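## Task

Get the cardboard box onto the coffee table in the neighbouring room so that it stays there without the robot holding it; the robot must not topple or be left leaning.

## Robot and tools

Robot: a Hello Robot Stretch 3, a single-arm mobile manipulator. It has a two-wheel differential base (0.33 m long, 0.34 m wide), a mast with a vertical lift, a horizontal telescoping arm that reaches out to the robot's RIGHT side, and a wrist (yaw, pitch, roll) carrying a two-finger gripper. The base cannot move sideways, so to move the gripper forward or back you drive the base. Turns in place pivot about the point midway between the drive wheels, 0.05 m behind the front edge. With the arm in and the wrist folded, a turn sweeps a 0.28 m radius; an unfolded level wrist sticks out further. A head carries head_camera and nav_camera (both aimed by the head joints); wrist_camera rides on the gripper. Loose objects may occasionally get nudged by something else.

Frames: the base frame sits on the floor between the drive wheels, x forward, y left, z up. hand_pose is reported in it, located where the closed fingertips meet; with all wrist joints at zero its x axis is up, y points back along the arm to the mast, z toward the rear. The odometry frame is the base frame as it was at scene start.

execute_actions(actions, cameras): actions is a list with one action or none (empty list = just report state and images). An action may contain:
- base: exactly one key. translate_m is a relative drive in metres from the base's current position along its heading, -1 to 1, positive forward. rotate_rad is a relative turn in place, -3.2 to 3.2, positive = counter-clockwise seen from above (left). Offsets count from the position in the latest reported state.
- joints: a dict of absolute joint targets by name (not offsets): lift_m 0 to 1.1 (arm height); arm_m 0 to 0.52 (extension); wrist_yaw_rad -1.345 to 4.42 (0 along the arm, positive toward the front, 3.0 folded over the base); wrist_pitch_rad -1.57 to 0.451 (0 level, negative tips fingers down); wrist_roll_rad -2.911 to 2.911 (0 = fingers side by side); gripper_m -0.089 to 0.179 (bigger = more open; the real fingertip gap is about 0.007 m less when almost shut, 0.025 m less when fully open, zero below 0.007); head_pan_rad -3.953 to 1.73 (0 ahead, positive left, -1.57 along the arm); head_tilt_rad -1.53 to 0.419 (0 level, negative down). Done tolerances: ±0.004 for lift, arm, gripper; ±0.02 for yaw, roll, head; ±0.05 for pitch.
- contact_limits: only arm_m, an effort percentage 1 to 100 at which the arm motion halts (contact_stop); smaller is gentler but too small halts immediately. It also caps arm holding force until the next action; capped at a reported maximum.
All motions in an action begin together and may end at different times. Joints or base omitted may still be driving toward earlier targets without that showing in status. Unknown keys or out-of-range values reject the whole call. No action runs beyond 15 s. cameras: list of names (head_camera, nav_camera, wrist_camera, all); omitted/null/all = every camera, [] = none. If a result reports a stop, the remaining motion calls in that same reply are skipped.

wait(seconds 0 to 10): commands nothing, then returns the same report. zoom_image(camera, region [x0,y0,x1,y1] in pixels, top-left origin, at most 504x504): enlarges part of that camera's latest full image. finished_scene(scene): ends the current scene (give its number) irreversibly after the last command has been held; the goal must hold then. Replying without a tool call ends everything.

Results: base_status/joint_status tell how each motion ended. done (for the base: wheels turned the commanded amount, slip included), off_target (resting short and maybe still pushing), contact_stop, time_out, torque_fault (after the last three the old target is dropped). Arm and lift contact_stop when pushing firmly and then go slack until re-commanded; a slack lift can sag under load or keep pressing, and closing fingers on a surface lifts it. Base, wrist and head have no contact stop and keep shoving. Sustained wrist strain disables that servo for 10 s (limp, ignores commands). on_its_own lists uncommanded things; its held at is the held target, not the position. motor_effort is percent of max, positive toward higher values, bracket = peak in last action; readings carry fixed bias and noise. Rest effort outside its range suggests contact or load; positive wheel effort pushes forward. lidar_m: 12 distances in m from the base origin, sector 1 straight ahead, then counter-clockwise every 30 degrees (4 left, 7 behind, 10 right), '-' = nothing; plane 0.17 m high, so table legs show but not tops; range 0.15 to 12 m; misses clear objects, thin legs, the robot; the mast and a low lift hide sectors 5, 6, 9, 10 partly. Tilting can fake a far wall. wrist_depth_mm (45 to 1000) and head_depth_mm (280 to 4000, image sideways): 7x7 median depths from top left. base_odometry is wheel-based (slip counts), heading -3.142 to 3.142 positive left; turned_by_wheels and turned_by_imu give turn since the last report. base_tilt in degrees, forward/right positive, with a fixed bias up to about 4.

Speed: base is fast (0.30 m/s, 1.9 rad/s) only when stowed: lift_m < 0.30, arm_m < 0.03, wrist_yaw_rad > 2.54; else 0.10 m/s, 0.63 rad/s.

Gripping: command gripper_m below the object's width (lower = harder, but the stall guard may ease off). Release with a value at least 0.02 above the touch point. Neither reading nor done proves a hold; check images. Resend a different value to squeeze again.

Avoid: folding/unfolding the wrist unless lift_m is 0.32 to 0.95, pitch -0.4, roll about 0 (once folded, lift may go down to 0.25); with yaw below -0.4 keep pitch at -0.5 or lower. Pushing on something rigid with the gripper higher than about 0.45 m, raising the contact limit, or a second push after a contact_stop can tip the robot. Driving while gripping, hooking or pressing something fixed, or snagging furniture (worst when reversing), also risks tipping: back out in small steps, free the gripper, and drop lift_m to about 0.2 if it stays leaning. Avoid drops, slips, slams, hard hits and heavy shoving. The robot keeps the last command while you think; quicker robot motion is better.

Each tool is called as name(argument=value, ...) on one line, values as JSON.

## Session

execute_actions(actions=[])

Scene clock: 0.00 s.
base_odometry: x=+0.000 y=+0.000 heading=+0.000 (m, m, rad; odometry frame)
turned_by_wheels: +0.000 (rad since the last result)
turned_by_imu: +0.000 (rad since the last result)
base_tilt: forward=+1.0 right=+0.8 (deg)
lidar_m: 2.56 1.65 1.26 0.95 0.67 0.63 0.65 0.84 0.80 0.82 1.08 2.61
head_depth_mm: 2007 2984 3030 2982 3002 2977 2178 / 2021 3077 3199 3156 3175 3170 2167 / 2025 3109 3304 3328 3353 3164 2144 / 2051 3104 3435 3564 3569 3216 2159 / 2037 2891 3081 3116 3109 2941 2154 / 2053 2576 2635 2664 2631 2650 2133 / 2063 2257 2278 2310 2310 1513 2156
base_status: not commanded
joint_positions: lift_m=+0.531 arm_m=+0.001 wrist_yaw_rad=+2.939 wrist_pitch_rad=-0.418 wrist_roll_rad=+0.010 gripper_m=+0.037 head_pan_rad=+0.016 head_tilt_rad=+0.006
joint_status: not commanded
motor_effort: left_wheel=+0 right_wheel=+0 lift_m=+28 arm_m=+2 wrist_yaw_rad=+0 wrist_pitch_rad=+4 wrist_roll_rad=+0 gripper_m=+1 head_pan_rad=+1 head_tilt_rad=+2 (%)
hand_pose: x=+0.0238 y=+0.0740 z=+0.5435 quat_wxyz=(+0.217, +0.706, +0.075, +0.670) (m; base frame)
wrist_depth_mm: 548 - - - - - - / 561 - - - - - - / 608 - - - - - - / 609 719 - - - - - / 624 780 910 864 891 829 857 / 636 741 - 754 698 748 730 / 650 664 652 649 640 652 638
pictures: head_camera (sideways: a quarter turn clockwise sets it upright), nav_camera (sideways: a quarter turn counterclockwise sets it upright), wrist_camera
Images, in order (width x height): head_camera 896x504, nav_camera 672x504, wrist_camera 644x364.

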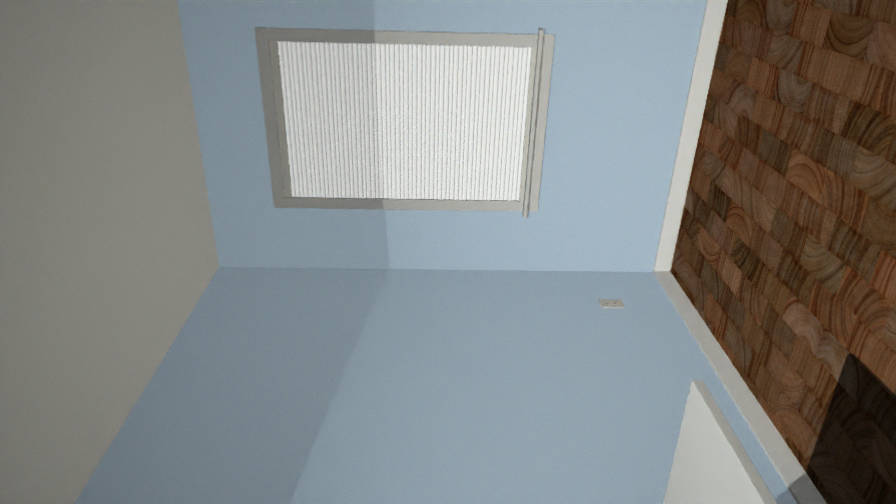

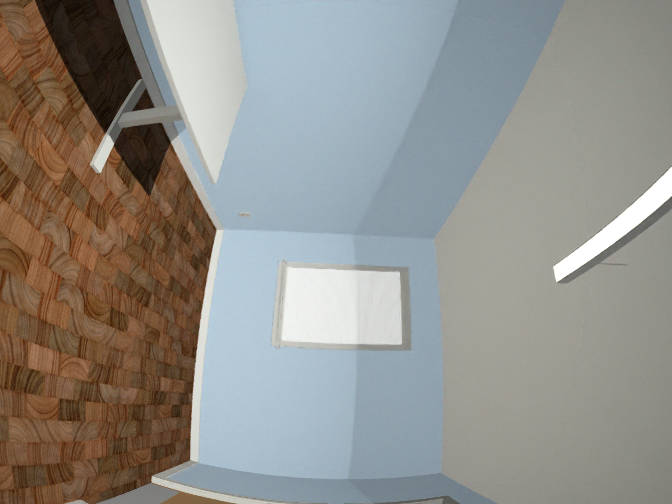

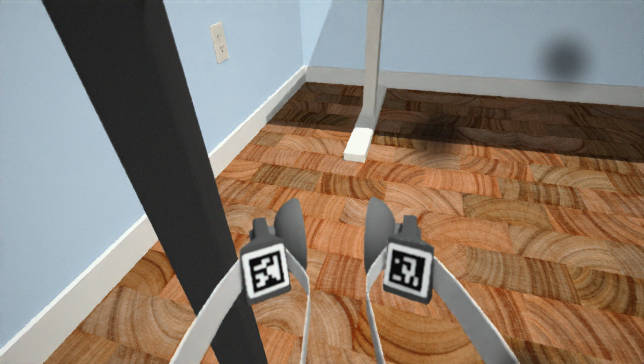

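execute_actions(actions=[{"joints":{"head_pan_rad":-1.57,"head_tilt_rad":-0.7}}], cameras=["head_camera","nav_camera"])

execute_actions(actions=[{"joints":{"head_pan_rad":-3.1,"head_tilt_rad":-0.7}}], cameras=["head_camera","nav_camera"])

execute_actions(actions=[{"joints":{"head_pan_rad":1.5,"head_tilt_rad":-0.7}}], cameras=["head_camera","nav_camera"])

Scene clock: 2.63 s.
base_odometry: x=+0.000 y=+0.000 heading=+0.000 (m, m, rad; odometry frame)
turned_by_wheels: +0.000 (rad since the last result)
turned_by_imu: +0.000 (rad since the last result)
base_tilt: forward=+0.9 right=+0.9 (deg)
lidar_m: 2.57 1.64 1.26 0.95 0.67 0.63 0.65 0.85 0.80 0.82 1.08 2.62
head_depth_mm: 662 735 826 945 1108 1279 1176 / 692 770 873 1004 1184 1328 1169 / 724 815 928 1078 1281 1344 1175 / 760 860 983 1161 1403 1353 1177 / 804 913 1052 1261 1495 1344 1165 / 844 969 1138 1374 1558 1346 1177 / 897 1035 1229 1508 1582 1347 1170
base_status: not commanded
joint_positions: lift_m=+0.531 arm_m=+0.001 wrist_yaw_rad=+2.939 wrist_pitch_rad=-0.418 wrist_roll_rad=+0.010 gripper_m=+0.037 head_pan_rad=-1.563 head_tilt_rad=-0.691
joint_status: all done
motor_effort: left_wheel=+1(1) right_wheel=+0(0) lift_m=+28(28) arm_m=+1(1) wrist_yaw_rad=+0(0) wrist_pitch_rad=+5(4) wrist_roll_rad=+0(0) gripper_m=+1(1) head_pan_rad=-3(37) head_tilt_rad=-2(27) (%)
hand_pose: x=+0.0238 y=+0.0740 z=+0.5435 quat_wxyz=(+0.217, +0.706, +0.075, +0.670) (m; base frame)
wrist_depth_mm: 540 - - - - - - / 560 - - - - - - / 585 - - - - - - / 615 726 - - - - - / 626 775 910 855 864 862 839 / 618 738 - 733 704 747 739 / 638 663 645 651 650 632 639
pictures: head_camera (sideways: a quarter turn clockwise sets it upright), nav_camera (sideways: a quarter turn counterclockwise sets it upright)
Images, in order (width x height): head_camera 896x504, nav_camera 672x504.

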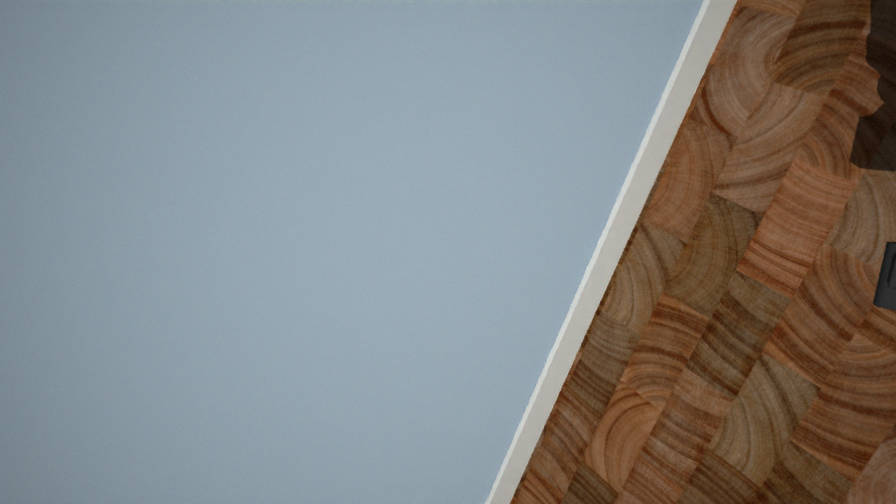

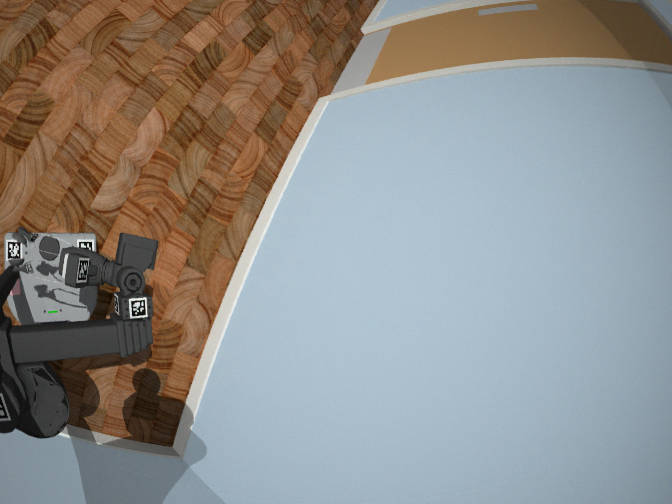

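Scene clock: 3.90 s.
base_odometry: x=+0.000 y=+0.000 heading=+0.000 (m, m, rad; odometry frame)
turned_by_wheels: +0.000 (rad since the last result)
turned_by_imu: +0.000 (rad since the last result)
base_tilt: forward=+0.9 right=+0.9 (deg)
lidar_m: 2.57 1.65 1.26 0.96 0.67 0.63 0.65 0.85 0.80 0.82 1.09 2.62
head_depth_mm: 525 581 651 743 863 1029 1178 / 550 616 691 797 935 1138 1228 / 579 650 740 856 1023 1262 - / 610 689 790 927 1122 1314 1184 / 645 733 852 1018 1254 1344 1177 / 686 786 928 1115 1411 1350 1173 / 736 848 1009 1178 1349 1354 1177
base_status: not commanded
joint_positions: lift_m=+0.531 arm_m=+0.001 wrist_yaw_rad=+2.939 wrist_pitch_rad=-0.418 wrist_roll_rad=+0.010 gripper_m=+0.037 head_pan_rad=-3.093 head_tilt_rad=-0.691
joint_status: all done
motor_effort: left_wheel=+0(1) right_wheel=+0(0) lift_m=+28(28) arm_m=+1(1) wrist_yaw_rad=+0(0) wrist_pitch_rad=+4(5) wrist_roll_rad=+0(0) gripper_m=-1(1) head_pan_rad=-2(36) head_tilt_rad=-2(4) (%)
hand_pose: x=+0.0238 y=+0.0740 z=+0.5435 quat_wxyz=(+0.217, +0.706, +0.075, +0.670) (m; base frame)
wrist_depth_mm: 546 - - - - - - / 571 - - - - - - / 597 - - - - - - / 608 718 - - - - - / 622 779 910 891 897 846 842 / 632 768 - 730 686 733 729 / 631 666 656 648 643 644 648
pictures: head_camera (sideways: a quarter turn clockwise sets it upright), nav_camera (sideways: a quarter turn counterclockwise sets it upright)
Images, in order (width x height): head_camera 896x504, nav_camera 672x504.

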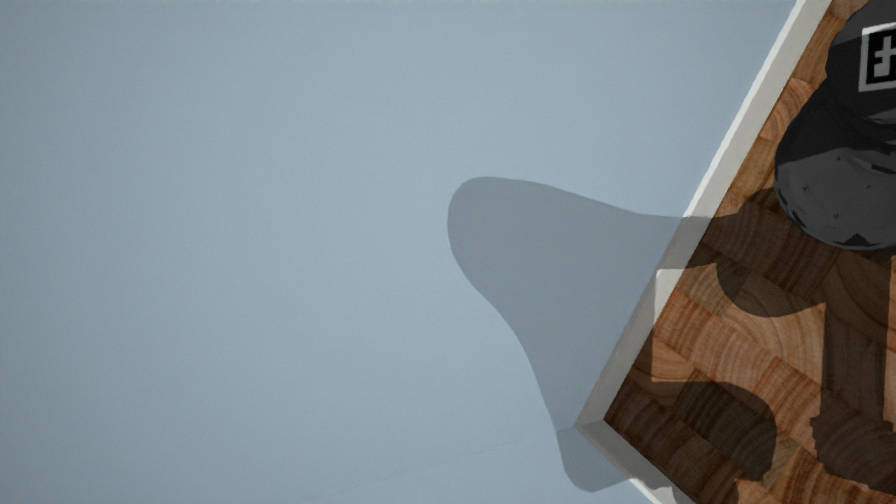

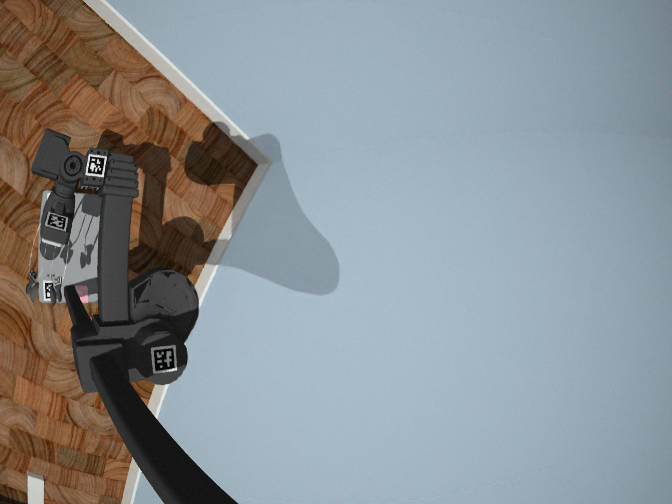

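Scene clock: 6.37 s.
base_odometry: x=+0.000 y=+0.000 heading=+0.000 (m, m, rad; odometry frame)
turned_by_wheels: +0.000 (rad since the last result)
turned_by_imu: +0.000 (rad since the last result)
base_tilt: forward=+0.9 right=+0.9 (deg)
lidar_m: 2.57 1.64 1.26 0.95 0.67 0.64 0.65 0.85 0.80 0.82 1.08 2.62
head_depth_mm: 1426 1522 1107 1927 1600 1356 1177 / 1486 1540 1152 1828 1609 1356 1173 / 1536 1727 1203 1959 1555 1350 1175 / 1472 1652 1905 1888 1592 1350 1180 / 1185 1315 1471 1660 1599 1345 1175 / 999 1087 1189 1314 1451 1354 1198 / 861 924 996 1083 1194 1291 -
base_status: not commanded
joint_positions: lift_m=+0.531 arm_m=+0.001 wrist_yaw_rad=+2.939 wrist_pitch_rad=-0.418 wrist_roll_rad=+0.010 gripper_m=+0.037 head_pan_rad=+1.493 head_tilt_rad=-0.691
joint_status: all done
motor_effort: left_wheel=+0(1) right_wheel=+0(0) lift_m=+28(28) arm_m=+1(1) wrist_yaw_rad=+0(0) wrist_pitch_rad=+4(4) wrist_roll_rad=+0(0) gripper_m=+0(0) head_pan_rad=+3(33) head_tilt_rad=-3(3) (%)
hand_pose: x=+0.0238 y=+0.0740 z=+0.5435 quat_wxyz=(+0.217, +0.706, +0.075, +0.670) (m; base frame)
wrist_depth_mm: 534 - - - - - - / 569 - - - - - - / 591 - - - - - - / 601 726 - - - - - / 614 750 938 847 906 871 861 / 636 747 - 742 694 730 718 / 640 649 657 650 642 622 651
pictures: head_camera (sideways: a quarter turn clockwise sets it upright), nav_camera (sideways: a quarter turn counterclockwise sets it upright)
Images, in order (width x height): head_camera 896x504, nav_camera 672x504.

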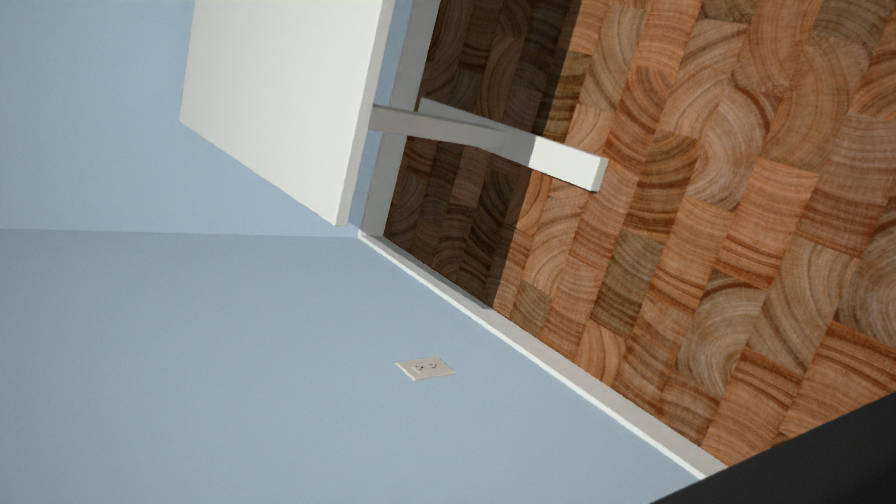

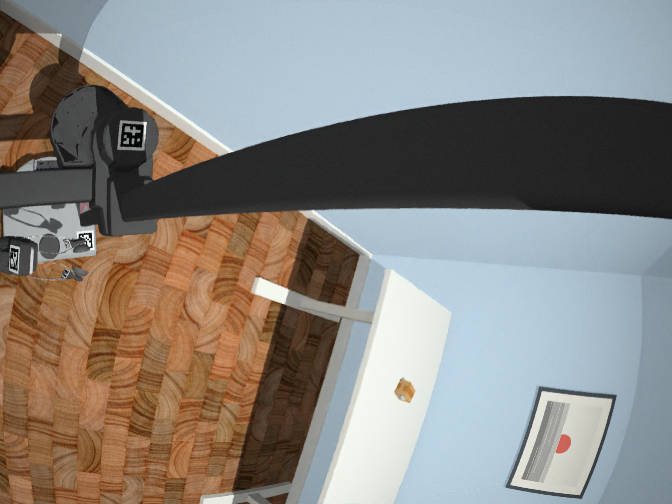

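execute_actions(actions=[{"joints":{"head_pan_rad":0.8,"head_tilt_rad":-0.4}}], cameras=["head_camera","nav_camera"])

execute_actions(actions=[{"joints":{"head_pan_rad":-0.7,"head_tilt_rad":-0.3}}], cameras=["head_camera","nav_camera"])

Scene clock: 8.03 s.
base_odometry: x=+0.000 y=+0.000 heading=+0.000 (m, m, rad; odometry frame)
turned_by_wheels: +0.000 (rad since the last result)
turned_by_imu: +0.000 (rad since the last result)
base_tilt: forward=+1.0 right=+0.9 (deg)
lidar_m: 2.57 1.64 1.26 0.96 0.67 0.64 0.65 0.84 0.80 0.82 1.09 2.61
head_depth_mm: 1676 1813 1970 1447 1946 1689 1361 / 1639 1761 1896 1355 2172 1680 1363 / 1586 1703 1839 1359 2066 1681 1365 / 1514 1653 1798 1363 2059 1667 1358 / 1471 1593 1729 1350 2004 1664 1352 / 1432 1551 1672 1292 1885 1670 1354 / 1386 1508 1621 1341 1457 1618 1373
base_status: not commanded
joint_positions: lift_m=+0.531 arm_m=+0.001 wrist_yaw_rad=+2.939 wrist_pitch_rad=-0.418 wrist_roll_rad=+0.010 gripper_m=+0.037 head_pan_rad=+0.807 head_tilt_rad=-0.409
joint_status: all done
motor_effort: left_wheel=+0(1) right_wheel=+0(0) lift_m=+28(28) arm_m=+1(0) wrist_yaw_rad=+0(0) wrist_pitch_rad=+5(4) wrist_roll_rad=+0(0) gripper_m=+0(1) head_pan_rad=-3(29) head_tilt_rad=+4(17) (%)
hand_pose: x=+0.0238 y=+0.0740 z=+0.5435 quat_wxyz=(+0.217, +0.706, +0.075, +0.670) (m; base frame)
wrist_depth_mm: 530 - - - - - - / 564 - - - - - - / 597 - - - - - - / 608 722 - - - - - / 609 759 912 875 916 852 873 / 637 739 - 741 693 728 725 / 636 650 650 662 634 640 634
pictures: head_camera (sideways: a quarter turn clockwise sets it upright), nav_camera (sideways: a quarter turn counterclockwise sets it upright)
Images, in order (width x height): head_camera 896x504, nav_camera 672x504.

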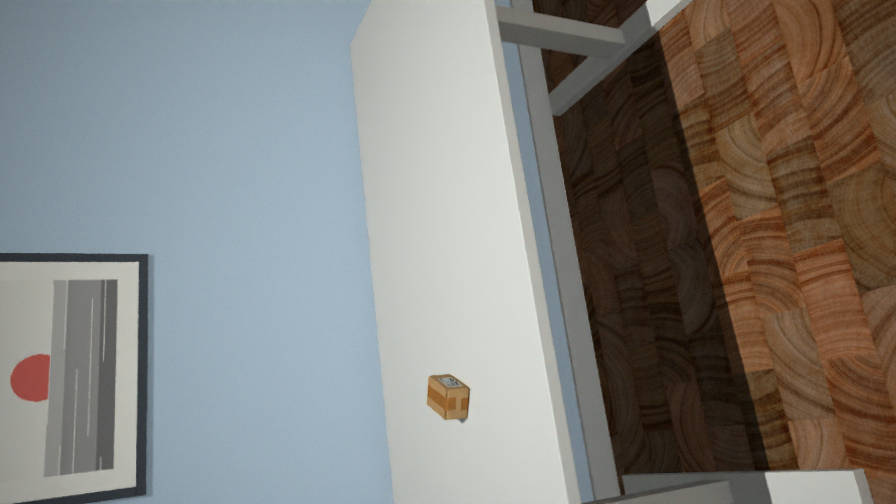

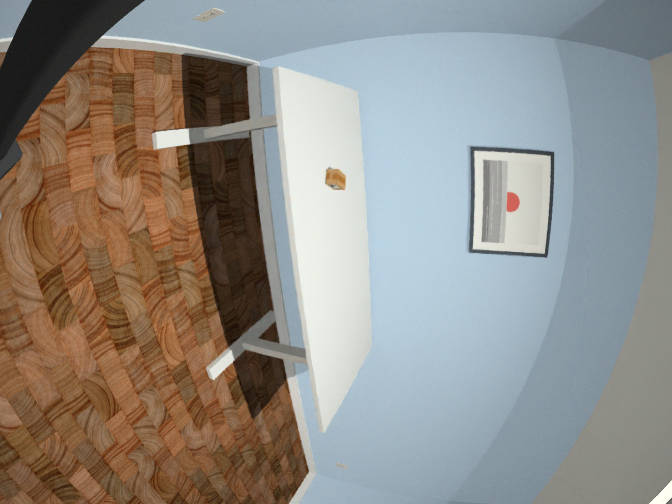

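Scene clock: 9.30 s.
base_odometry: x=+0.000 y=+0.000 heading=+0.000 (m, m, rad; odometry frame)
turned_by_wheels: +0.000 (rad since the last result)
turned_by_imu: +0.000 (rad since the last result)
base_tilt: forward=+0.9 right=+0.9 (deg)
lidar_m: 2.56 1.64 1.26 0.95 0.67 0.64 0.65 0.84 0.80 0.82 1.08 2.62
head_depth_mm: 1461 1405 1432 1487 1523 1561 1459 / 1790 1836 1902 1939 1990 1789 1487 / 2224 2256 2404 2579 2412 1854 1479 / 2770 2952 3162 3352 2502 1856 1476 / 2767 2911 3137 3291 2514 1857 1486 / 2667 2855 3071 3204 2503 1860 1465 / 2638 2842 2987 3108 2515 1842 1459
base_status: not commanded
joint_positions: lift_m=+0.531 arm_m=+0.001 wrist_yaw_rad=+2.939 wrist_pitch_rad=-0.418 wrist_roll_rad=+0.010 gripper_m=+0.037 head_pan_rad=-0.693 head_tilt_rad=-0.310
joint_status: all done
motor_effort: left_wheel=+0(1) right_wheel=+0(0) lift_m=+28(28) arm_m=+1(1) wrist_yaw_rad=+0(0) wrist_pitch_rad=+4(4) wrist_roll_rad=+0(0) gripper_m=+1(0) head_pan_rad=-3(35) head_tilt_rad=+4(9) (%)
hand_pose: x=+0.0238 y=+0.0740 z=+0.5435 quat_wxyz=(+0.217, +0.706, +0.075, +0.670) (m; base frame)
wrist_depth_mm: 543 - - - - - - / 571 - - - - - - / 608 - - - - - - / 615 736 - - - - - / 620 770 909 849 860 848 874 / 631 746 - 751 700 729 723 / 628 653 663 641 650 627 634
pictures: head_camera (sideways: a quarter turn clockwise sets it upright), nav_camera (sideways: a quarter turn counterclockwise sets it upright)
Images, in order (width x height): head_camera 896x504, nav_camera 672x504.

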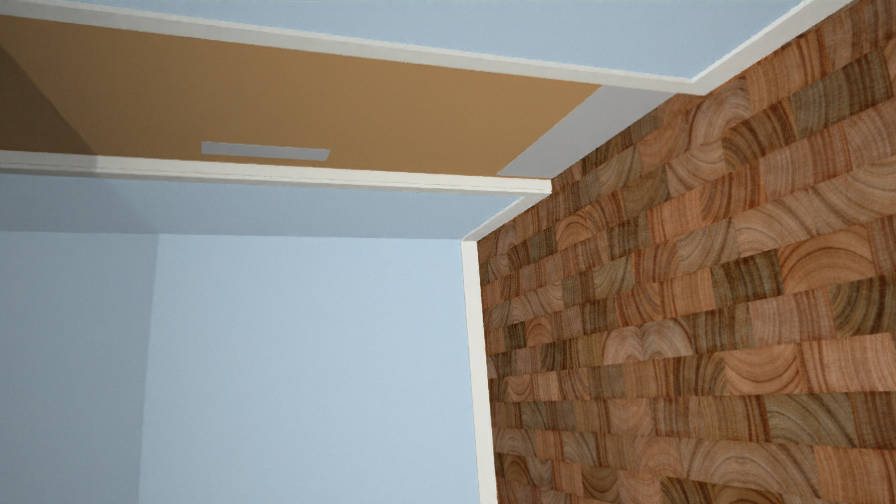

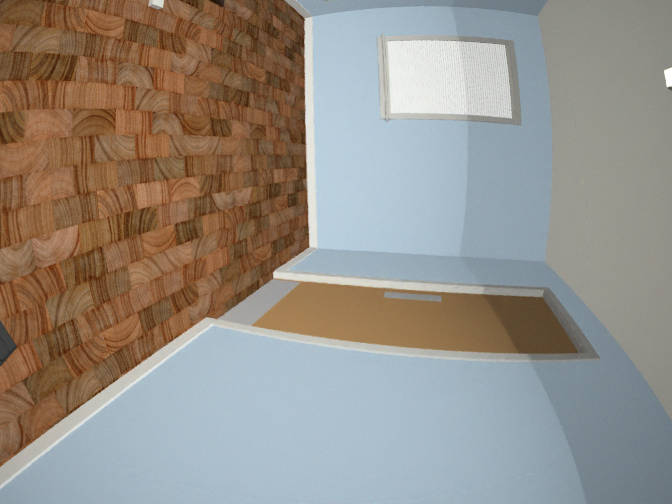

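execute_actions(actions=[{"base":{"rotate_rad":1.22},"joints":{"lift_m":0.9,"head_pan_rad":0,"head_tilt_rad":-0.6}}], cameras=[])

execute_actions(actions=[{"base":{"translate_m":0.5}}], cameras=["head_camera"])

execute_actions(actions=[{"base":{"rotate_rad":1.57},"joints":{"head_pan_rad":-1.57,"lift_m":0.95}}], cameras=["head_camera","nav_camera"])

Scene clock: 14.93 s.
base_odometry: x=+0.000 y=+0.000 heading=+1.220 (m, m, rad; odometry frame)
turned_by_wheels: +1.220 (rad since the last result)
turned_by_imu: +1.231 (rad since the last result)
base_tilt: forward=+0.9 right=+0.9 (deg)
lidar_m: 1.26 0.81 0.64 0.64 0.69 0.81 0.80 0.87 1.31 3.10 1.64 1.69
head_depth_mm: 1420 1575 1338 2021 1769 1442 1230 / 1439 1585 1341 1987 1736 1435 1229 / 1450 1600 1349 1991 1747 1441 1214 / 1474 1637 1338 1531 1682 1435 1228 / 1482 1652 1342 2062 1734 1438 1223 / 1512 1672 1831 1969 1742 1429 1227 / 1412 1447 1503 1545 1586 1436 1213
base_status: done
joint_positions: lift_m=+0.900 arm_m=+0.001 wrist_yaw_rad=+2.939 wrist_pitch_rad=-0.419 wrist_roll_rad=+0.010 gripper_m=+0.037 head_pan_rad=-0.007 head_tilt_rad=-0.592
joint_status: all done
motor_effort: left_wheel=-2(6) right_wheel=+2(5) lift_m=+32(33) arm_m=+1(1) wrist_yaw_rad=+0(0) wrist_pitch_rad=+4(4) wrist_roll_rad=+0(0) gripper_m=+0(1) head_pan_rad=+3(31) head_tilt_rad=-3(17) (%)
hand_pose: x=+0.0238 y=+0.0739 z=+0.9122 quat_wxyz=(+0.217, +0.706, +0.076, +0.670) (m; base frame)
wrist_depth_mm: 572 - 603 601 610 626 646 / 627 - 656 660 663 700 686 / 683 - 728 725 755 763 766 / 780 781 823 805 848 851 881 / 853 899 880 942 934 - - / 916 - - - - - - / 921 - - - - - -
pictures: none
No camera images: the call's "cameras" was empty. Leave "cameras" out to get every camera's image.

Scene clock: 21.23 s.
base_odometry: x=+0.172 y=+0.470 heading=+1.220 (m, m, rad; odometry frame)
turned_by_wheels: +0.000 (rad since the last result)
turned_by_imu: +0.001 (rad since the last result)
base_tilt: forward=+1.0 right=+1.0 (deg)
lidar_m: 0.76 0.73 0.58 0.57 0.62 0.94 1.30 1.40 2.17 3.17 1.35 1.23
head_depth_mm: 996 1107 1213 977 773 667 1230 / 1007 1116 1222 982 770 670 1230 / 1016 1128 1220 982 771 687 1221 / 1026 1139 1238 977 770 685 1220 / 1036 1161 1269 978 768 684 1220 / 1057 1166 1315 1487 769 1335 1216 / 1069 1185 1293 1392 1436 1358 1221
base_status: done
joint_positions: lift_m=+0.900 arm_m=+0.001 wrist_yaw_rad=+2.939 wrist_pitch_rad=-0.419 wrist_roll_rad=+0.010 gripper_m=+0.037 head_pan_rad=-0.007 head_tilt_rad=-0.592
joint_status: not commanded
motor_effort: left_wheel=-2(3) right_wheel=+2(5) lift_m=+31(31) arm_m=+1(1) wrist_yaw_rad=+0(0) wrist_pitch_rad=+5(5) wrist_roll_rad=+0(0) gripper_m=+0(0) head_pan_rad=+4(3) head_tilt_rad=-2(3) (%)
hand_pose: x=+0.0238 y=+0.0739 z=+0.9122 quat_wxyz=(+0.217, +0.706, +0.076, +0.670) (m; base frame)
wrist_depth_mm: 518 - 540 545 549 576 588 / 576 - 592 608 615 638 649 / 635 - 641 667 681 696 718 / 714 699 733 751 763 791 807 / 801 810 796 837 855 923 912 / 904 929 - - - - - / - - - - - - -
pictures: head_camera (sideways: a quarter turn clockwise sets it upright)
Images, in order (width x height): head_camera 896x504.

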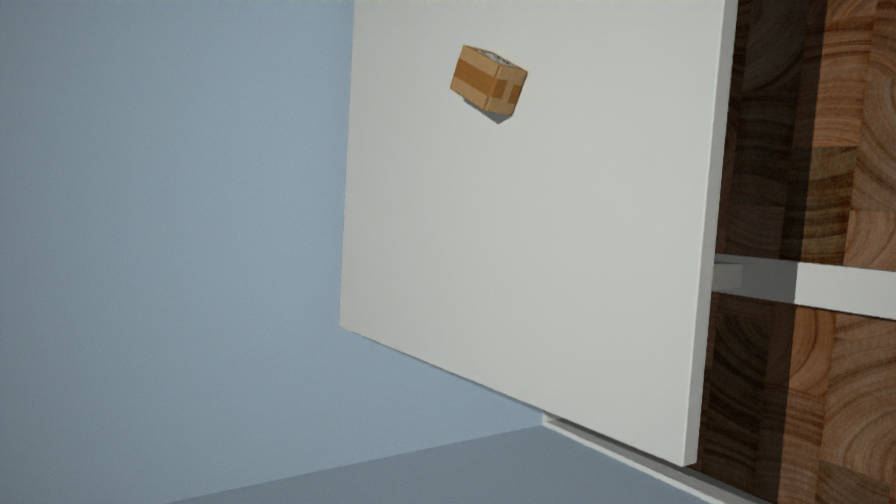

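Scene clock: 24.73 s.
base_odometry: x=+0.172 y=+0.470 heading=+2.790 (m, m, rad; odometry frame)
turned_by_wheels: +1.570 (rad since the last result)
turned_by_imu: +1.584 (rad since the last result)
base_tilt: forward=+0.9 right=+0.8 (deg)
lidar_m: 0.57 0.62 0.93 1.30 1.40 2.19 3.16 1.35 1.23 0.76 0.73 0.58
head_depth_mm: 1005 1105 1213 986 - - 1187 / 1012 1120 1215 983 796 - 1201 / 1022 1136 1223 975 797 - - / 1033 1146 1250 978 791 - - / 1049 1167 1284 977 792 - 1161 / 1056 1180 1339 1517 777 686 1172 / 1080 1187 1280 1366 1400 1368 1220
base_status: done
joint_positions: lift_m=+0.950 arm_m=+0.001 wrist_yaw_rad=+2.939 wrist_pitch_rad=-0.420 wrist_roll_rad=+0.010 gripper_m=+0.037 head_pan_rad=-1.563 head_tilt_rad=-0.593
joint_status: all done
motor_effort: left_wheel=-2(6) right_wheel=+3(5) lift_m=+31(33) arm_m=+1(1) wrist_yaw_rad=+0(0) wrist_pitch_rad=+5(5) wrist_roll_rad=+0(0) gripper_m=-1(1) head_pan_rad=-2(35) head_tilt_rad=-3(2) (%)
hand_pose: x=+0.0238 y=+0.0738 z=+0.9622 quat_wxyz=(+0.217, +0.706, +0.076, +0.670) (m; base frame)
wrist_depth_mm: - - - - - 886 620 / - - - - - 910 621 / - - - - - 946 643 / - - - - - 931 640 / - - - - - 963 631 / - - - - - 941 648 / - - - - - 898 644
pictures: head_camera (sideways: a quarter turn clockwise sets it upright), nav_camera (sideways: a quarter turn counterclockwise sets it upright)
Images, in order (width x height): head_camera 896x504, nav_camera 672x504.

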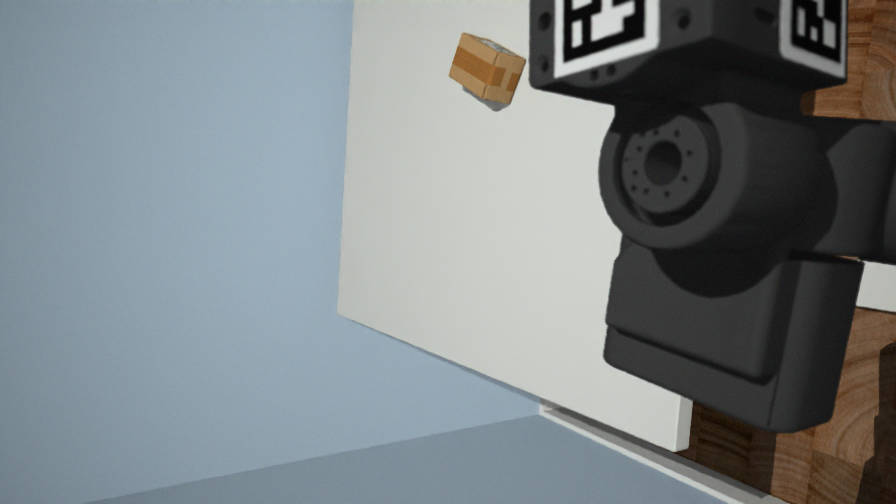

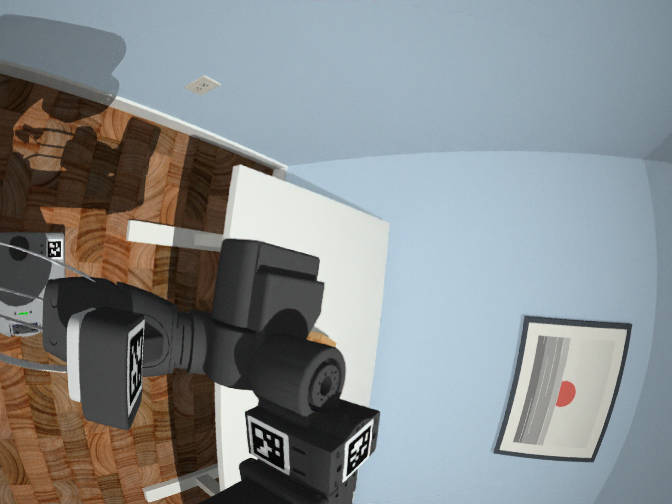

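execute_actions(actions=[{"base":{"translate_m":-0.2},"joints":{"wrist_yaw_rad":0,"gripper_m":0.17,"head_tilt_rad":-0.8}}])

Scene clock: 28.63 s.
base_odometry: x=+0.360 y=+0.401 heading=+2.789 (m, m, rad; odometry frame)
turned_by_wheels: +0.000 (rad since the last result)
turned_by_imu: +0.001 (rad since the last result)
base_tilt: forward=+1.0 right=+0.8 (deg)
lidar_m: 0.77 0.84 1.26 1.32 1.43 2.22 2.98 1.18 1.21 0.79 0.79 0.78
head_depth_mm: 1020 1121 956 - - - 1112 / 1031 1136 938 - - - 1124 / 1050 1150 957 - - - 1132 / 1058 1156 938 751 - 1284 1136 / 1067 1155 936 769 1392 1287 1131 / 1086 1179 936 766 1362 1264 1144 / 1099 1258 936 765 1425 1286 1134
base_status: done
joint_positions: lift_m=+0.950 arm_m=+0.001 wrist_yaw_rad=+0.002 wrist_pitch_rad=-0.420 wrist_roll_rad=+0.010 gripper_m=+0.170 head_pan_rad=-1.563 head_tilt_rad=-0.790
joint_status: all done
motor_effort: left_wheel=-2(6) right_wheel=+3(3) lift_m=+31(31) arm_m=+2(2) wrist_yaw_rad=-3(2) wrist_pitch_rad=+5(5) wrist_roll_rad=+0(0) gripper_m=+0(85) head_pan_rad=-3(2) head_tilt_rad=-3(14) (%)
hand_pose: x=-0.0211 y=-0.3700 z=+0.9622 quat_wxyz=(+0.689, +0.148, -0.694, -0.148) (m; base frame)
wrist_depth_mm: 774 888 896 854 819 789 755 / 744 - 975 948 885 855 819 / 765 - 739 727 743 725 701 / 770 623 583 554 580 569 557 / 739 514 487 492 474 482 474 / 429 403 412 414 404 392 411 / 376 365 359 361 356 349 341
pictures: head_camera (sideways: a quarter turn clockwise sets it upright), nav_camera (sideways: a quarter turn counterclockwise sets it upright), wrist_camera
Images, in order (width x height): head_camera 896x504, nav_camera 672x504, wrist_camera 644x364.

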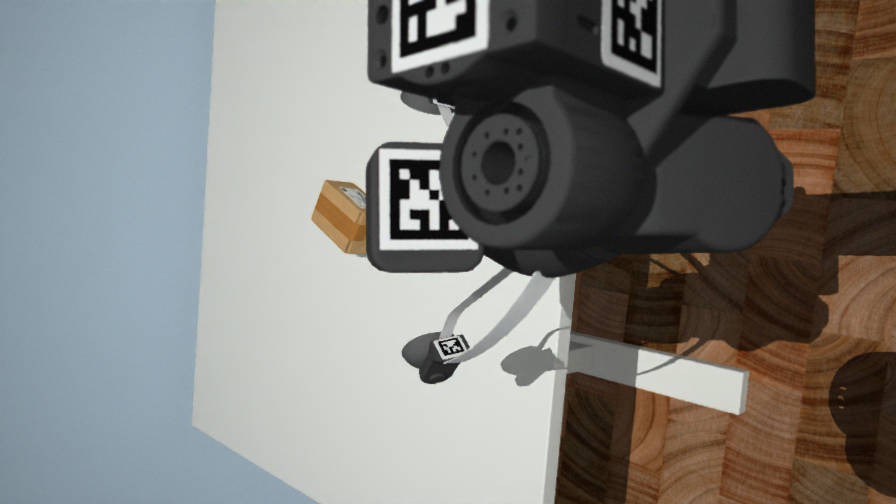

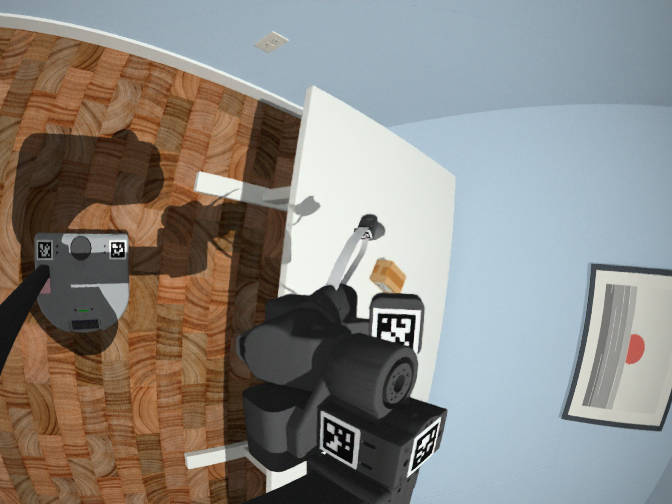

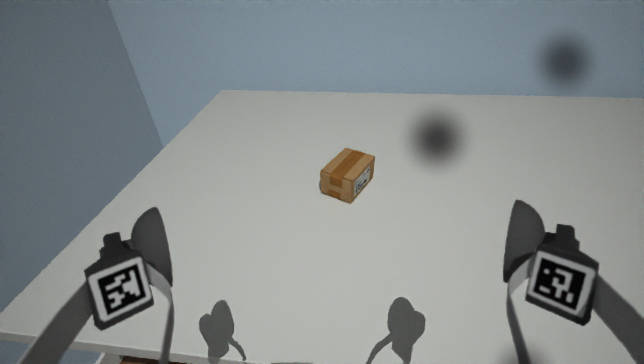

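execute_actions(actions=[{"joints":{"lift_m":0.8,"arm_m":0.2}}], cameras=["head_camera","wrist_camera"])

Scene clock: 31.77 s.
base_odometry: x=+0.360 y=+0.401 heading=+2.789 (m, m, rad; odometry frame)
turned_by_wheels: +0.000 (rad since the last result)
turned_by_imu: +0.001 (rad since the last result)
base_tilt: forward=+1.0 right=+0.9 (deg)
lidar_m: 0.77 0.84 1.26 1.32 1.43 2.22 2.98 1.18 1.21 0.79 0.79 0.78
head_depth_mm: 1011 1120 938 790 - - - / 1028 1136 969 - 1397 1291 1142 / 1039 1147 975 - 1398 1281 1138 / 1058 1159 966 769 1044 1294 1139 / 1075 1165 940 759 1384 1287 1145 / 1086 1181 936 768 1377 1267 1134 / 1106 1257 939 766 1421 1290 1142
base_status: not commanded
joint_positions: lift_m=+0.800 arm_m=+0.200 wrist_yaw_rad=+0.001 wrist_pitch_rad=-0.420 wrist_roll_rad=+0.010 gripper_m=+0.170 head_pan_rad=-1.563 head_tilt_rad=-0.790
joint_status: all done
motor_effort: left_wheel=-2(2) right_wheel=+2(2) lift_m=+25(25) arm_m=+3(3) wrist_yaw_rad=-1(3) wrist_pitch_rad=+5(5) wrist_roll_rad=+0(0) gripper_m=+0(0) head_pan_rad=-2(2) head_tilt_rad=-3(3) (%)
hand_pose: x=-0.0213 y=-0.5689 z=+0.8124 quat_wxyz=(+0.689, +0.147, -0.694, -0.148) (m; base frame)
wrist_depth_mm: 717 739 693 674 655 638 610 / 715 803 611 577 579 572 545 / 705 447 442 435 422 418 410 / 355 347 345 295 322 329 327 / 291 300 287 282 279 282 275 / 247 237 241 240 235 231 239 / 214 212 210 208 207 205 198
pictures: head_camera (sideways: a quarter turn clockwise sets it upright), wrist_camera
Images, in order (width x height): head_camera 896x504, wrist_camera 644x364.

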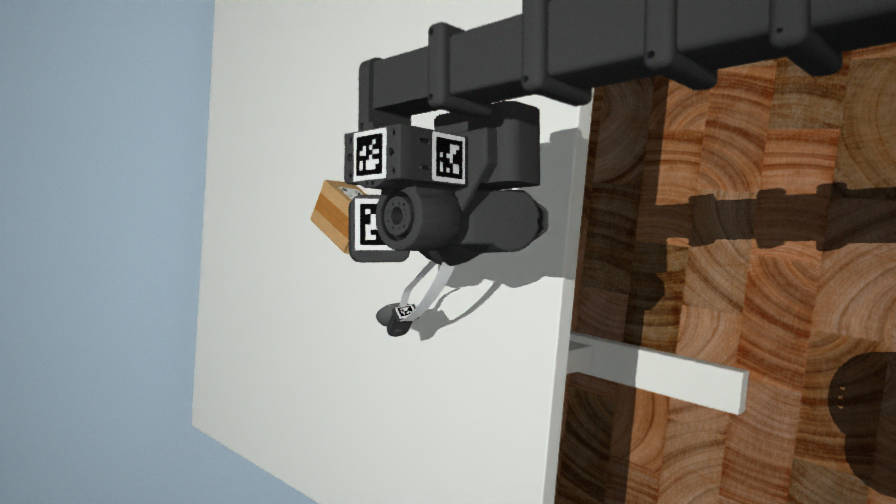

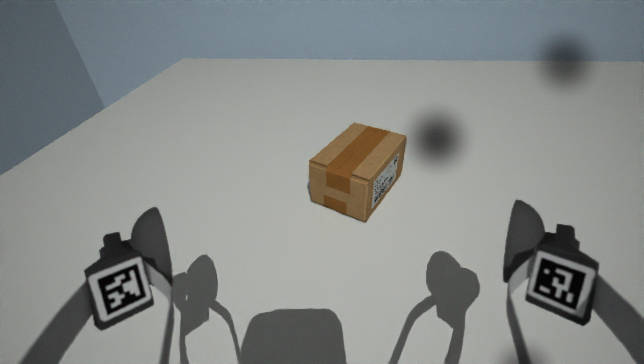

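execute_actions(actions=[{"joints":{"lift_m":0.775,"arm_m":0.32,"wrist_yaw_rad":-0.08}}], cameras=["head_camera","wrist_camera"])

Scene clock: 34.70 s.
base_odometry: x=+0.360 y=+0.401 heading=+2.789 (m, m, rad; odometry frame)
turned_by_wheels: +0.000 (rad since the last result)
turned_by_imu: +0.001 (rad since the last result)
base_tilt: forward=+0.9 right=+0.9 (deg)
lidar_m: 0.77 0.83 1.26 1.32 1.43 2.22 2.98 1.17 1.21 0.79 0.79 0.78
head_depth_mm: 1019 1119 944 787 - - - / 1025 1130 1001 - 1043 1276 1141 / 1046 1150 - 742 697 1291 1136 / 1058 1155 981 748 697 1285 1139 / 1075 1159 936 767 1390 1291 1144 / 1084 1176 940 764 1377 1271 1141 / 1102 1252 936 765 1422 1280 1138
base_status: not commanded
joint_positions: lift_m=+0.775 arm_m=+0.320 wrist_yaw_rad=-0.079 wrist_pitch_rad=-0.420 wrist_roll_rad=+0.010 gripper_m=+0.170 head_pan_rad=-1.563 head_tilt_rad=-0.790
joint_status: all done
motor_effort: left_wheel=-2(2) right_wheel=+2(2) lift_m=+25(24) arm_m=+4(3) wrist_yaw_rad=-1(4) wrist_pitch_rad=+5(5) wrist_roll_rad=+0(0) gripper_m=+1(2) head_pan_rad=-2(2) head_tilt_rad=-2(3) (%)
hand_pose: x=-0.0392 y=-0.6882 z=+0.7874 quat_wxyz=(+0.682, +0.119, -0.700, -0.175) (m; base frame)
wrist_depth_mm: 604 588 572 576 547 551 543 / 650 551 524 511 513 489 483 / 400 394 382 378 375 367 364 / 308 304 305 280 296 290 289 / 254 262 248 181 229 247 243 / 218 206 213 164 207 200 209 / 188 185 185 179 181 180 175
pictures: head_camera (sideways: a quarter turn clockwise sets it upright), wrist_camera
Images, in order (width x height): head_camera 896x504, wrist_camera 644x364.

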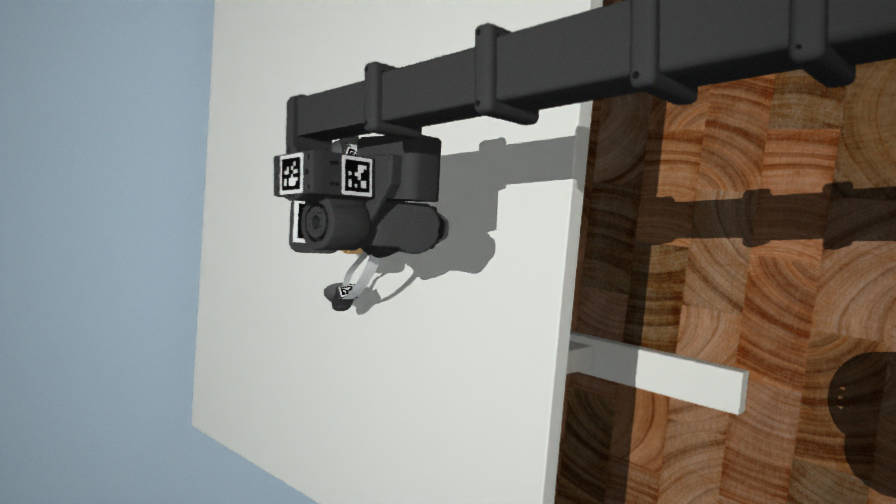

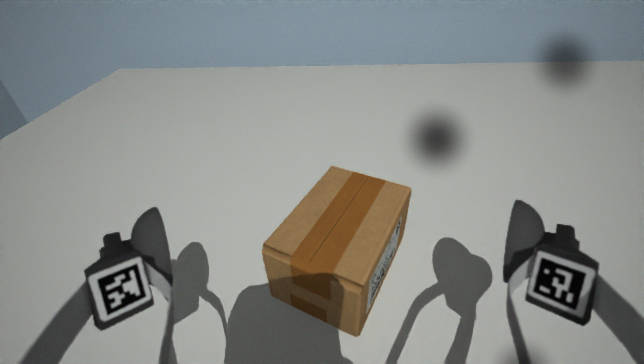

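execute_actions(actions=[{"joints":{"lift_m":0.75,"arm_m":0.335}}], cameras=["wrist_camera"])

execute_actions(actions=[{"joints":{"gripper_m":0.01}}], cameras=["wrist_camera"])

execute_actions(actions=[{"joints":{"lift_m":0.85}}], cameras=["wrist_camera"])

Scene clock: 36.90 s.
base_odometry: x=+0.360 y=+0.401 heading=+2.789 (m, m, rad; odometry frame)
turned_by_wheels: +0.000 (rad since the last result)
turned_by_imu: +0.000 (rad since the last result)
base_tilt: forward=+0.9 right=+0.9 (deg)
lidar_m: 0.77 0.83 1.26 1.32 1.43 2.23 2.98 1.17 1.21 0.79 0.79 0.78
head_depth_mm: 1019 1121 942 767 680 - - / 1037 1135 969 - 1395 1262 1140 / 1050 1146 1001 729 697 1295 1140 / 1059 1152 969 751 696 1290 1137 / 1073 1155 942 768 1379 1285 1139 / 1085 1184 936 770 1372 1264 1138 / 1105 1250 936 769 1419 1284 1136
base_status: not commanded
joint_positions: lift_m=+0.750 arm_m=+0.335 wrist_yaw_rad=-0.079 wrist_pitch_rad=-0.420 wrist_roll_rad=+0.010 gripper_m=+0.170 head_pan_rad=-1.563 head_tilt_rad=-0.790
joint_status: all done
motor_effort: left_wheel=-2(2) right_wheel=+2(2) lift_m=+25(25) arm_m=+3(5) wrist_yaw_rad=-2(1) wrist_pitch_rad=+5(5) wrist_roll_rad=+0(0) gripper_m=+0(0) head_pan_rad=-2(2) head_tilt_rad=-2(2) (%)
hand_pose: x=-0.0392 y=-0.7032 z=+0.7624 quat_wxyz=(+0.682, +0.119, -0.700, -0.175) (m; base frame)
wrist_depth_mm: 591 566 565 555 549 532 537 / 623 473 454 442 433 423 413 / 346 341 332 330 321 315 309 / 268 265 262 178 192 251 246 / 220 227 217 145 197 212 211 / 189 180 183 141 175 173 181 / - 161 159 154 157 155 151
pictures: wrist_camera
Images, in order (width x height): wrist_camera 644x364.

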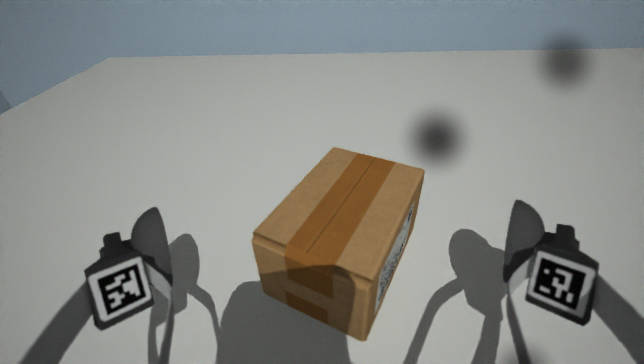

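Scene clock: 39.00 s.
base_odometry: x=+0.360 y=+0.401 heading=+2.789 (m, m, rad; odometry frame)
turned_by_wheels: +0.000 (rad since the last result)
turned_by_imu: +0.000 (rad since the last result)
base_tilt: forward=+1.0 right=+0.9 (deg)
lidar_m: 0.77 0.84 1.26 1.32 1.43 2.22 2.98 1.18 1.21 0.79 0.79 0.78
head_depth_mm: 1018 1122 939 772 680 - - / 1030 1134 970 - 1400 1269 1142 / 1046 1150 1007 729 698 1284 1134 / 1061 1160 970 751 696 1291 1140 / 1077 1161 938 767 1382 1285 1132 / 1094 1174 935 768 1380 1270 1139 / 1107 1259 930 766 1420 1299 1142
base_status: not commanded
joint_positions: lift_m=+0.750 arm_m=+0.335 wrist_yaw_rad=-0.079 wrist_pitch_rad=-0.421 wrist_roll_rad=+0.010 gripper_m=+0.011 head_pan_rad=-1.563 head_tilt_rad=-0.790
joint_status: all done
motor_effort: left_wheel=-2(2) right_wheel=+2(3) lift_m=+25(25) arm_m=+4(3) wrist_yaw_rad=-1(2) wrist_pitch_rad=+5(5) wrist_roll_rad=+0(0) gripper_m=-26(98) head_pan_rad=-2(2) head_tilt_rad=-4(2) (%)
hand_pose: x=-0.0392 y=-0.7031 z=+0.7622 quat_wxyz=(+0.682, +0.120, -0.700, -0.176) (m; base frame)
wrist_depth_mm: 581 570 559 552 544 538 534 / 623 463 457 447 438 421 412 / 347 335 332 323 320 313 311 / 268 263 263 181 235 252 249 / 221 218 215 143 147 209 205 / 187 185 175 148 144 177 176 / 161 161 159 158 156 156 154
pictures: wrist_camera
Images, in order (width x height): wrist_camera 644x364.

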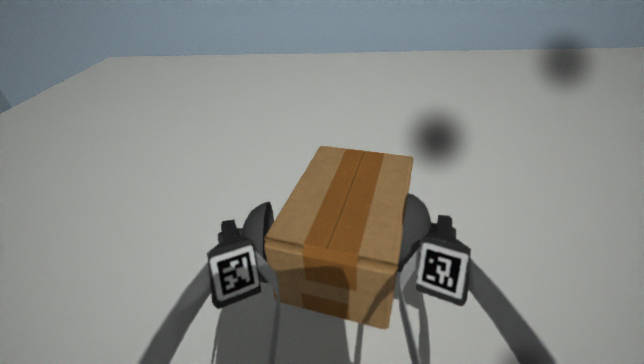

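Scene clock: 40.73 s.
base_odometry: x=+0.360 y=+0.401 heading=+2.789 (m, m, rad; odometry frame)
turned_by_wheels: +0.000 (rad since the last result)
turned_by_imu: +0.000 (rad since the last result)
base_tilt: forward=+1.0 right=+0.9 (deg)
lidar_m: 0.77 0.84 1.26 1.32 1.42 2.22 2.98 1.17 1.21 0.79 0.79 0.78
head_depth_mm: 1025 1114 972 - - 1282 1120 / 1035 1132 - 752 696 1301 1144 / 1046 1144 - 774 696 1301 1141 / 1062 1162 908 768 697 1291 1141 / 1073 1157 937 767 1379 1289 1131 / 1084 1177 934 769 1380 1273 1140 / 1095 1250 934 766 1417 1297 1139
base_status: not commanded
joint_positions: lift_m=+0.850 arm_m=+0.335 wrist_yaw_rad=-0.079 wrist_pitch_rad=-0.428 wrist_roll_rad=+0.010 gripper_m=+0.020 head_pan_rad=-1.563 head_tilt_rad=-0.790
joint_status: all done
on_its_own: gripper_m is held at +0.019, not at your +0.010, by its stall guard, which is still easing
motor_effort: left_wheel=-1(1) right_wheel=+2(2) lift_m=+32(32) arm_m=+3(3) wrist_yaw_rad=-1(1) wrist_pitch_rad=+7(8) wrist_roll_rad=+0(0) gripper_m=-11(23) head_pan_rad=-2(2) head_tilt_rad=-2(3) (%)
hand_pose: x=-0.0391 y=-0.7022 z=+0.8603 quat_wxyz=(+0.681, +0.122, -0.699, -0.178) (m; base frame)
wrist_depth_mm: 569 578 561 555 547 536 531 / 637 639 634 601 589 596 581 / 703 540 537 521 507 500 483 / 443 426 423 185 377 407 399 / 354 348 344 144 147 334 331 / 301 296 280 147 143 287 284 / 264 259 255 253 252 251 250
pictures: wrist_camera
Images, in order (width x height): wrist_camera 644x364.

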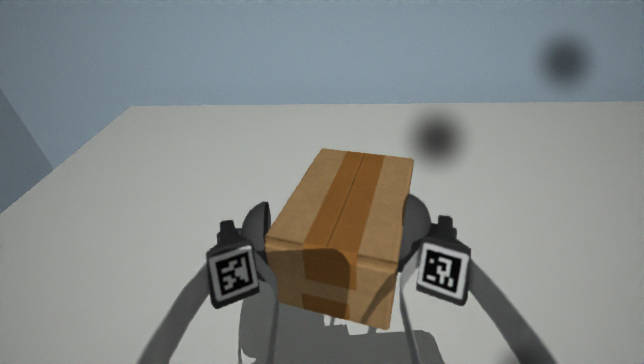

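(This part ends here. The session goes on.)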